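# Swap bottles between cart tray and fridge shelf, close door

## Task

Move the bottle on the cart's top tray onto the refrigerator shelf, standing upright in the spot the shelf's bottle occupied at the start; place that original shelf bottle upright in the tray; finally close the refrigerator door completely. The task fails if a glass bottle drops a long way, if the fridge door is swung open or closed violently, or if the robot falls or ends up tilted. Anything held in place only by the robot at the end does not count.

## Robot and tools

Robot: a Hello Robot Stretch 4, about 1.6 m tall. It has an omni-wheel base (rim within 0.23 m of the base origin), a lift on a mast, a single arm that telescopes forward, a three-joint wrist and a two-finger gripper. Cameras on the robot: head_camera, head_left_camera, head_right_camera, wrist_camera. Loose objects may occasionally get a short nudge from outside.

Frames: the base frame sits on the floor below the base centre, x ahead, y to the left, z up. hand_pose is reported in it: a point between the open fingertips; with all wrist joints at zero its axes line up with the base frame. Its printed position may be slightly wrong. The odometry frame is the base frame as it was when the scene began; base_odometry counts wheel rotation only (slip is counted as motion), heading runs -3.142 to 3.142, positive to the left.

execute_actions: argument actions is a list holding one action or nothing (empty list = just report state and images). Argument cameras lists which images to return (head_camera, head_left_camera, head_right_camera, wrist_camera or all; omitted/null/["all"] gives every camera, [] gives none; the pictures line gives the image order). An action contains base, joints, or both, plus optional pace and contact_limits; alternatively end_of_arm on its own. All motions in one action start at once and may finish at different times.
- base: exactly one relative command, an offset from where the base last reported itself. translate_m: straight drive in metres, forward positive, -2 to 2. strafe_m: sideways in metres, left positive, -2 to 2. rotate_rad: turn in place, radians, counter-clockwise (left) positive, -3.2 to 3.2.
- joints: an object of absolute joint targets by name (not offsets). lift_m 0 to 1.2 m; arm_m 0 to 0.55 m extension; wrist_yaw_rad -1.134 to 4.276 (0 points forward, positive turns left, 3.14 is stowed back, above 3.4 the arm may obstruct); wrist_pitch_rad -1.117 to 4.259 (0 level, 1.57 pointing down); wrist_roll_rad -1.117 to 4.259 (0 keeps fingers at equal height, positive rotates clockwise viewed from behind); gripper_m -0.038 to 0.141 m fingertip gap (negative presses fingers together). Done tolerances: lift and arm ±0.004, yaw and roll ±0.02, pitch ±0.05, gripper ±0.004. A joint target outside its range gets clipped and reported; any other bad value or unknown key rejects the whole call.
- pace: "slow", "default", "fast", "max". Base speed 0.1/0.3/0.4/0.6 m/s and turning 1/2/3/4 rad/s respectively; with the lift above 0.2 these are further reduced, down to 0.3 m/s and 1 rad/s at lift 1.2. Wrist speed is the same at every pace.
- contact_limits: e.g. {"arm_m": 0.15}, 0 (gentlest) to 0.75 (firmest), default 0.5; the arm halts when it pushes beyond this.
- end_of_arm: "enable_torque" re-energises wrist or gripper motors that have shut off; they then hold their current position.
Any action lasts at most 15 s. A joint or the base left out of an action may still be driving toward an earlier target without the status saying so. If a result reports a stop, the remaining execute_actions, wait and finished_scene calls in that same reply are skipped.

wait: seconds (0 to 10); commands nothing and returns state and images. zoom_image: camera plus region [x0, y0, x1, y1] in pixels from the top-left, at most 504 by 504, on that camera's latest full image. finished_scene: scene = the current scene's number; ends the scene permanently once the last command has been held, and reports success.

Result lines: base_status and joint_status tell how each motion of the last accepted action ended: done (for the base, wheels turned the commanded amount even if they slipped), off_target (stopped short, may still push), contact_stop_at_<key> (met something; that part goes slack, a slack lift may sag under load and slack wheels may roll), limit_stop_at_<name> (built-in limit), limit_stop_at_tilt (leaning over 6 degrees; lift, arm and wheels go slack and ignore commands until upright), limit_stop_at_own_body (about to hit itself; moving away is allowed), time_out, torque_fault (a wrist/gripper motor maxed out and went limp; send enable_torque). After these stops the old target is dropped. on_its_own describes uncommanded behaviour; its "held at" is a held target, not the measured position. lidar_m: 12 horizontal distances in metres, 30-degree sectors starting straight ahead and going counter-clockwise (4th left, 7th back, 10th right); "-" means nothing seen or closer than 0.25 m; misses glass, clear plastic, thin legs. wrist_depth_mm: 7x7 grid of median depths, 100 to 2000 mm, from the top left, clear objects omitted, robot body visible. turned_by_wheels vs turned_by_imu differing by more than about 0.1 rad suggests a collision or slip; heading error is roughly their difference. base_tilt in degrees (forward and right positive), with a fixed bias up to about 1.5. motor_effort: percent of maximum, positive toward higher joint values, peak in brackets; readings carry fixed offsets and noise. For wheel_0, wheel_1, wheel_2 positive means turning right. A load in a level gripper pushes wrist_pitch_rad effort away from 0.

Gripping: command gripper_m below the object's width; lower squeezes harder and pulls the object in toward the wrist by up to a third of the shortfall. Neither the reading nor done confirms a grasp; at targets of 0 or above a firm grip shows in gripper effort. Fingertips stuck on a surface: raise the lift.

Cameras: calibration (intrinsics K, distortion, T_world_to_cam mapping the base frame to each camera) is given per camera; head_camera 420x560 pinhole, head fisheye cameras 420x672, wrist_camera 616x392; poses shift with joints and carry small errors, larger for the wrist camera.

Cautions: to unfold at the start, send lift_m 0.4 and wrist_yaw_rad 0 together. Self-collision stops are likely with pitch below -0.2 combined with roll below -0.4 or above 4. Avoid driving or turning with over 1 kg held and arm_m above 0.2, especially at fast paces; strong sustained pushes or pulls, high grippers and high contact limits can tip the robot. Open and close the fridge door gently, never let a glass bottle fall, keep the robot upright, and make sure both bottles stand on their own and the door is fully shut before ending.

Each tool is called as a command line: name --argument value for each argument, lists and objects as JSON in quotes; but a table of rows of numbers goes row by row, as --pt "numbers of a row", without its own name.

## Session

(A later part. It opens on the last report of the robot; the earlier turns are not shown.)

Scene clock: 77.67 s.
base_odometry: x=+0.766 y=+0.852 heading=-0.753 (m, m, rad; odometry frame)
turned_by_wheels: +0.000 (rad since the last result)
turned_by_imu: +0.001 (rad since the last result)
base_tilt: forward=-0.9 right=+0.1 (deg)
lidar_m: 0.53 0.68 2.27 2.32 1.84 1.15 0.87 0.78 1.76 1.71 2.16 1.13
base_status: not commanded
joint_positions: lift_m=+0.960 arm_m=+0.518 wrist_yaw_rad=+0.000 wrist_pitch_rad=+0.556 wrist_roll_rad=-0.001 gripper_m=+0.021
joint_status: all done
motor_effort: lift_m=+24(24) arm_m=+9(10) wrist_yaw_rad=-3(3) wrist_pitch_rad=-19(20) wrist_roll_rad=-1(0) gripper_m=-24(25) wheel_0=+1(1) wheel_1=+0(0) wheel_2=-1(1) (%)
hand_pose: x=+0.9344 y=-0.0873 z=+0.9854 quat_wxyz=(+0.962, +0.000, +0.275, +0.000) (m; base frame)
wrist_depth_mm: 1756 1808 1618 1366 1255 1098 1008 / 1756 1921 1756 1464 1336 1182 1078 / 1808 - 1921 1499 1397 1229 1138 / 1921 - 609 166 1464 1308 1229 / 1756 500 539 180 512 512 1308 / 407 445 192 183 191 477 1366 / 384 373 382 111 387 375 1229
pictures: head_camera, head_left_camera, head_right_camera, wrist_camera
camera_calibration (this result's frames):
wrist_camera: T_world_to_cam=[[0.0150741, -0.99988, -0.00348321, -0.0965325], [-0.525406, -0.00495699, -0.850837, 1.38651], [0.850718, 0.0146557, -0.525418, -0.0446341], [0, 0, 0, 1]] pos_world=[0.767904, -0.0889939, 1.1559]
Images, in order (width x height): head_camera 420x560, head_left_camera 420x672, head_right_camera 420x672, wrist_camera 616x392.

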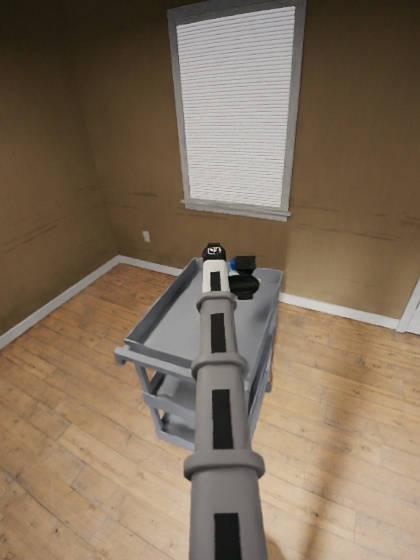

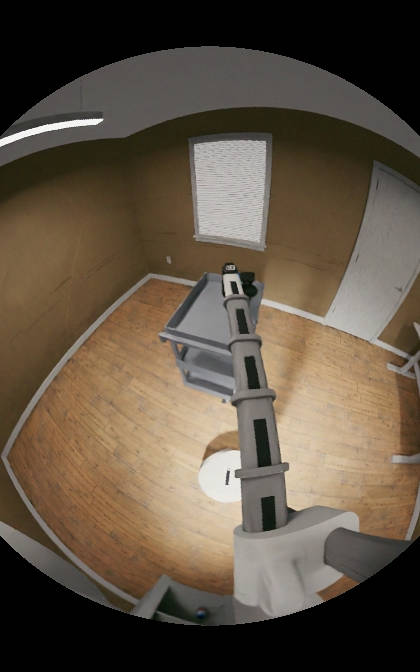

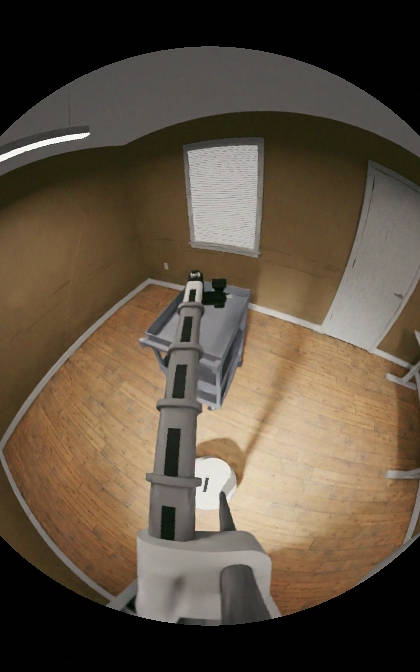

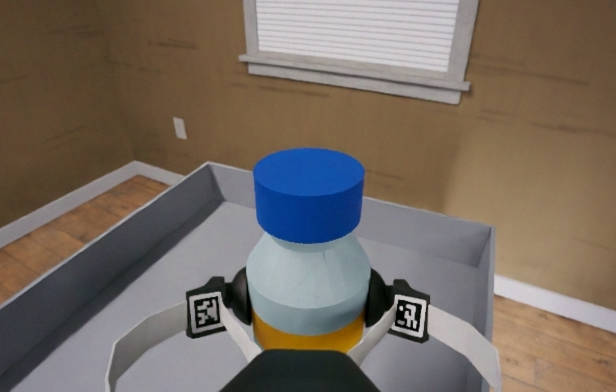

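execute_actions --actions '[{"base":{"rotate_rad":0.05},"joints":{"lift_m":0.833}}]' --cameras '[]'

execute_actions --actions '[{"joints":{"gripper_m":0.105}}]' --cameras '[]'

execute_actions --actions '[{"joints":{"lift_m":0.95,"arm_m":0.1},"pace":"fast"}]' --cameras '["wrist_camera"]'

execute_actions --actions '[{"base":{"rotate_rad":2.67},"joints":{"arm_m":0.005,"gripper_m":0.0,"wrist_yaw_rad":3.14,"wrist_pitch_rad":0},"pace":"max"}]' --cameras '[]'

execute_actions --actions '[{"base":{"strafe_m":0.93},"joints":{"lift_m":0.2},"pace":"max"}]' --cameras '["head_camera","head_right_camera"]'

Scene clock: 90.23 s.
base_odometry: x=+0.766 y=+0.852 heading=-0.703 (m, m, rad; odometry frame)
turned_by_wheels: +0.050 (rad since the last result)
turned_by_imu: +0.051 (rad since the last result)
base_tilt: forward=-0.9 right=+0.2 (deg)
lidar_m: 0.54 0.70 2.26 2.35 1.79 1.16 0.80 0.77 1.73 1.73 2.09 0.80
base_status: done
joint_positions: lift_m=+0.833 arm_m=+0.518 wrist_yaw_rad=+0.000 wrist_pitch_rad=+0.557 wrist_roll_rad=-0.001 gripper_m=+0.021
joint_status: all done
motor_effort: lift_m=+15(24) arm_m=+9(9) wrist_yaw_rad=-2(11) wrist_pitch_rad=-19(20) wrist_roll_rad=-1(1) gripper_m=-24(25) wheel_0=-1(8) wheel_1=-1(2) wheel_2=+0(9) (%)
hand_pose: x=+0.9343 y=-0.0874 z=+0.8591 quat_wxyz=(+0.962, +0.000, +0.275, +0.000) (m; base frame)
wrist_depth_mm: 1661 1921 1618 1397 1229 1118 1025 / 1756 - 1756 1537 1366 1182 1078 / 1756 462 517 521 484 445 1098 / 345 407 436 167 433 430 410 / 330 345 347 180 347 347 332 / 286 289 192 183 190 290 285 / 249 239 248 111 248 240 251
pictures: none
No camera images: the call's "cameras" was empty. Leave "cameras" out to get every camera's image.

Scene clock: 91.90 s.
base_odometry: x=+0.766 y=+0.852 heading=-0.703 (m, m, rad; odometry frame)
turned_by_wheels: +0.000 (rad since the last result)
turned_by_imu: +0.001 (rad since the last result)
base_tilt: forward=-0.9 right=+0.1 (deg)
lidar_m: 0.53 0.70 2.26 2.35 1.79 1.14 0.83 0.78 1.72 1.76 2.11 0.80
base_status: not commanded
joint_positions: lift_m=+0.833 arm_m=+0.518 wrist_yaw_rad=+0.000 wrist_pitch_rad=+0.552 wrist_roll_rad=-0.001 gripper_m=+0.105
joint_status: all done
motor_effort: lift_m=+15(15) arm_m=+9(9) wrist_yaw_rad=-1(1) wrist_pitch_rad=-5(19) wrist_roll_rad=-1(1) gripper_m=+1(24) wheel_0=-1(1) wheel_1=-1(1) wheel_2=+0(1) (%)
hand_pose: x=+0.9351 y=-0.0875 z=+0.8603 quat_wxyz=(+0.962, +0.000, +0.272, +0.000) (m; base frame)
wrist_depth_mm: 1576 1863 1661 1430 1255 1118 1025 / 1708 - 1708 1499 1336 1182 1078 / 1756 462 521 521 488 449 1118 / 347 410 442 176 436 445 410 / 336 349 355 190 353 353 336 / 291 293 196 197 200 291 290 / 251 250 256 111 252 250 255
pictures: none
No camera images: the call's "cameras" was empty. Leave "cameras" out to get every camera's image.

Scene clock: 93.87 s.
base_odometry: x=+0.766 y=+0.852 heading=-0.703 (m, m, rad; odometry frame)
turned_by_wheels: +0.000 (rad since the last result)
turned_by_imu: +0.001 (rad since the last result)
base_tilt: forward=-0.9 right=+0.2 (deg)
lidar_m: 0.54 0.71 2.26 2.34 1.80 1.13 0.81 0.76 1.72 1.76 2.09 0.81
base_status: not commanded
joint_positions: lift_m=+0.950 arm_m=+0.102 wrist_yaw_rad=+0.000 wrist_pitch_rad=+0.552 wrist_roll_rad=-0.001 gripper_m=+0.105
joint_status: all done
motor_effort: lift_m=+22(23) arm_m=-8(11) wrist_yaw_rad=-2(1) wrist_pitch_rad=-6(6) wrist_roll_rad=-1(1) gripper_m=-1(1) wheel_0=-1(0) wheel_1=-1(1) wheel_2=+0(0) (%)
hand_pose: x=+0.5181 y=-0.0875 z=+0.9766 quat_wxyz=(+0.962, +0.000, +0.273, +0.000) (m; base frame)
wrist_depth_mm: 1808 - - 1863 1576 1464 1281 / 1921 - - 1863 1708 1499 1308 / - - 831 788 842 1576 1464 / 1921 627 661 640 661 1756 1537 / 1060 452 535 535 585 1756 1576 / 1430 668 198 377 201 1430 1464 / 1229 715 741 111 1160 1205 1281
pictures: wrist_camera
camera_calibration (this result's frames):
wrist_camera: T_world_to_cam=[[0.0146408, -0.999887, -0.00341955, -0.0902358], [-0.521694, -0.00472124, -0.85312, 1.16064], [0.853007, 0.0142743, -0.521704, 0.300062], [0, 0, 0, 1]] pos_world=[0.350863, -0.0890291, 1.1464]
Images, in order (width x height): wrist_camera 616x392.

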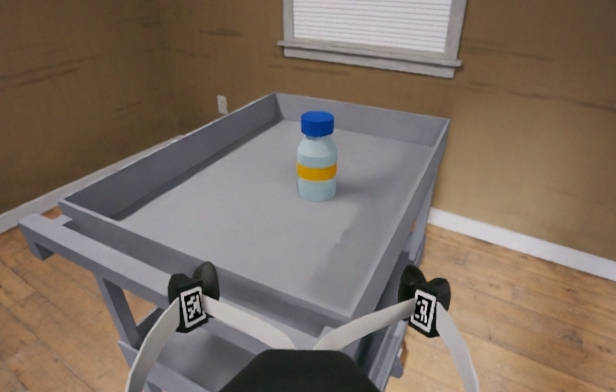

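Scene clock: 96.67 s.
base_odometry: x=+0.766 y=+0.852 heading=+1.966 (m, m, rad; odometry frame)
turned_by_wheels: +2.670 (rad since the last result)
turned_by_imu: +2.627 (rad since the last result)
base_tilt: forward=-0.9 right=+0.2 (deg)
lidar_m: 1.14 0.78 0.76 1.73 1.77 2.11 0.66 0.53 0.71 2.26 2.35 1.75
base_status: done
joint_positions: lift_m=+0.950 arm_m=+0.006 wrist_yaw_rad=+3.140 wrist_pitch_rad=+0.002 wrist_roll_rad=-0.001 gripper_m=+0.000
joint_status: all done
motor_effort: lift_m=+22(22) arm_m=-8(10) wrist_yaw_rad=-2(4) wrist_pitch_rad=-7(18) wrist_roll_rad=-2(1) gripper_m=-5(5) wheel_0=-2(7) wheel_1=-1(1) wheel_2=+0(9) (%)
hand_pose: x=-0.1109 y=+0.0880 z=+1.1272 quat_wxyz=(+0.001, -0.001, +0.000, +1.000) (m; base frame)
wrist_depth_mm: - 147 249 - - - - / - 116 146 - - - - / - 117 145 - - - - / - 138 185 - - - - / 220 - - - - - - / 224 1138 1205 196 - - - / 228 691 1255 111 - - -
pictures: none
No camera images: the call's "cameras" was empty. Leave "cameras" out to get every camera's image.

Scene clock: 100.47 s.
base_odometry: x=-0.092 y=+0.494 heading=+1.966 (m, m, rad; odometry frame)
turned_by_wheels: +0.000 (rad since the last result)
turned_by_imu: +0.002 (rad since the last result)
base_tilt: forward=-0.9 right=+0.2 (deg)
lidar_m: 1.39 1.82 1.60 1.10 0.83 1.17 1.99 1.57 1.20 3.20 2.39 0.61
base_status: done
joint_positions: lift_m=+0.200 arm_m=+0.006 wrist_yaw_rad=+3.140 wrist_pitch_rad=+0.002 wrist_roll_rad=-0.001 gripper_m=+0.000
joint_status: all done
motor_effort: lift_m=+15(19) arm_m=-8(9) wrist_yaw_rad=-2(2) wrist_pitch_rad=-7(7) wrist_roll_rad=-1(1) gripper_m=-5(6) wheel_0=+1(5) wheel_1=-2(11) wheel_2=+0(1) (%)
hand_pose: x=-0.1110 y=+0.0879 z=+0.3778 quat_wxyz=(+0.001, -0.001, +0.000, +1.000) (m; base frame)
wrist_depth_mm: - 146 249 - - - - / - 115 146 - - - - / - 117 146 - - - 1464 / - 138 185 - - - - / 220 - - - - - - / 225 1430 1281 196 1464 1430 1430 / 227 917 904 111 878 976 976
pictures: head_camera, head_right_camera
Images, in order (width x height): head_camera 420x560, head_right_camera 420x672.

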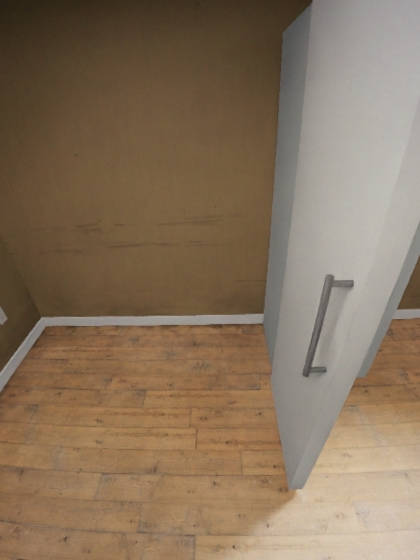

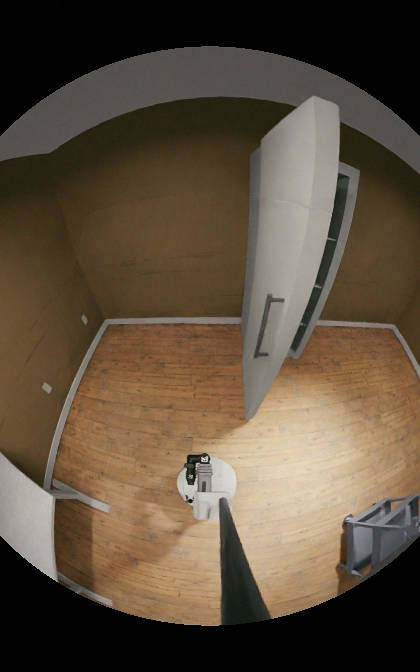

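execute_actions --actions '[{"base":{"translate_m":0.73},"pace":"max"}]' --cameras '[]'

execute_actions --actions '[{"base":{"strafe_m":-0.55},"pace":"slow"}]' --cameras '["head_right_camera"]'

Scene clock: 107.27 s.
base_odometry: x=-0.374 y=+1.167 heading=+1.966 (m, m, rad; odometry frame)
turned_by_wheels: +0.000 (rad since the last result)
turned_by_imu: +0.000 (rad since the last result)
base_tilt: forward=-0.9 right=+0.2 (deg)
lidar_m: 1.02 1.06 1.50 1.53 1.42 1.28 2.72 1.67 0.29 0.28 0.31 0.46
base_status: done
joint_positions: lift_m=+0.200 arm_m=+0.006 wrist_yaw_rad=+3.140 wrist_pitch_rad=+0.002 wrist_roll_rad=-0.001 gripper_m=+0.000
joint_status: not commanded
motor_effort: lift_m=+15(15) arm_m=-8(8) wrist_yaw_rad=-2(2) wrist_pitch_rad=-7(6) wrist_roll_rad=-1(1) gripper_m=-6(6) wheel_0=-1(9) wheel_1=-2(8) wheel_2=+0(16) (%)
hand_pose: x=-0.1110 y=+0.0879 z=+0.3778 quat_wxyz=(+0.001, -0.001, +0.000, +1.000) (m; base frame)
wrist_depth_mm: - 146 249 - - - - / - 115 146 - - - - / - 116 146 - - - 1464 / - 138 186 - - - - / 220 - - - - - - / 224 1366 1281 197 1464 1430 1430 / 228 917 878 111 904 976 960
pictures: none
No camera images: the call's "cameras" was empty. Leave "cameras" out to get every camera's image.

Scene clock: 113.90 s.
base_odometry: x=+0.134 y=+1.379 heading=+1.966 (m, m, rad; odometry frame)
turned_by_wheels: +0.000 (rad since the last result)
turned_by_imu: +0.003 (rad since the last result)
base_tilt: forward=-0.9 right=+0.2 (deg)
lidar_m: 0.35 0.38 1.48 2.08 1.68 1.89 2.74 1.37 2.76 2.67 0.47 0.40
base_status: done
joint_positions: lift_m=+0.200 arm_m=+0.006 wrist_yaw_rad=+3.140 wrist_pitch_rad=+0.002 wrist_roll_rad=-0.001 gripper_m=+0.000
joint_status: not commanded
motor_effort: lift_m=+15(15) arm_m=-8(8) wrist_yaw_rad=-2(2) wrist_pitch_rad=-7(7) wrist_roll_rad=-1(1) gripper_m=-6(5) wheel_0=+1(8) wheel_1=+0(8) wheel_2=+1(1) (%)
hand_pose: x=-0.1110 y=+0.0879 z=+0.3778 quat_wxyz=(+0.001, -0.001, +0.000, +1.000) (m; base frame)
wrist_depth_mm: - 146 249 - - - - / - 115 145 - - - - / - 117 146 - - - - / - 138 185 - - - - / 221 1430 - - - - - / 224 1366 1281 196 1464 1464 1430 / 227 917 878 111 891 976 960
pictures: head_right_camera
Images, in order (width x height): head_right_camera 420x672.

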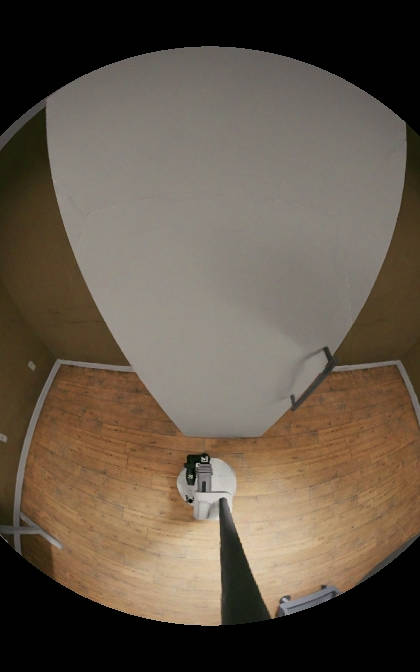

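execute_actions --actions '[]' --cameras '["head_right_camera","head_camera"]'

Scene clock: 115.57 s.
base_odometry: x=+0.134 y=+1.379 heading=+1.966 (m, m, rad; odometry frame)
turned_by_wheels: +0.000 (rad since the last result)
turned_by_imu: +0.001 (rad since the last result)
base_tilt: forward=-1.0 right=+0.2 (deg)
lidar_m: 0.35 0.39 1.48 2.08 1.69 1.89 2.75 1.36 2.75 2.66 0.47 0.39
base_status: done
joint_positions: lift_m=+0.200 arm_m=+0.006 wrist_yaw_rad=+3.140 wrist_pitch_rad=+0.002 wrist_roll_rad=-0.001 gripper_m=+0.000
joint_status: not commanded
motor_effort: lift_m=+15(15) arm_m=-8(8) wrist_yaw_rad=-2(2) wrist_pitch_rad=-7(7) wrist_roll_rad=-1(1) gripper_m=-7(5) wheel_0=+1(8) wheel_1=+0(8) wheel_2=+1(1) (%)
hand_pose: x=-0.1110 y=+0.0879 z=+0.3778 quat_wxyz=(+0.001, -0.001, +0.000, +1.000) (m; base frame)
wrist_depth_mm: - 146 249 - - - - / - 115 146 - - - - / - 116 146 - - - - / - 138 185 - - - - / 220 1464 - - - - - / 224 1430 1281 197 1464 1430 1430 / 228 917 866 111 891 976 960
pictures: head_camera, head_right_camera
Images, in order (width x height): head_camera 420x560, head_right_camera 420x672.

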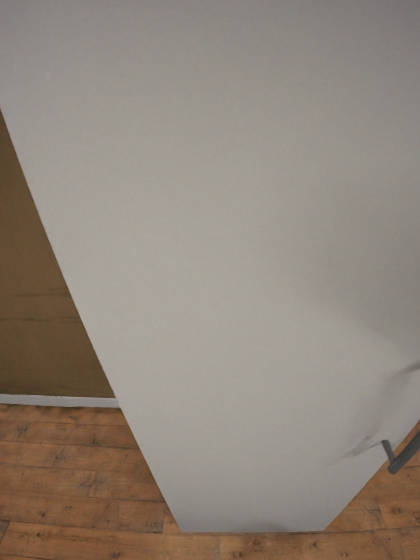

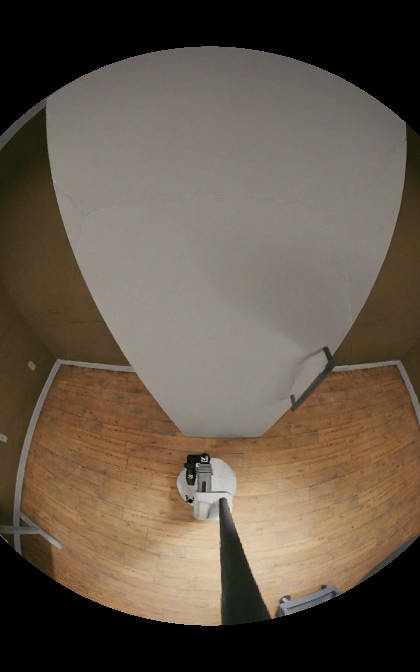

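finished_scene --scene 2

The scene is finished: the task was done.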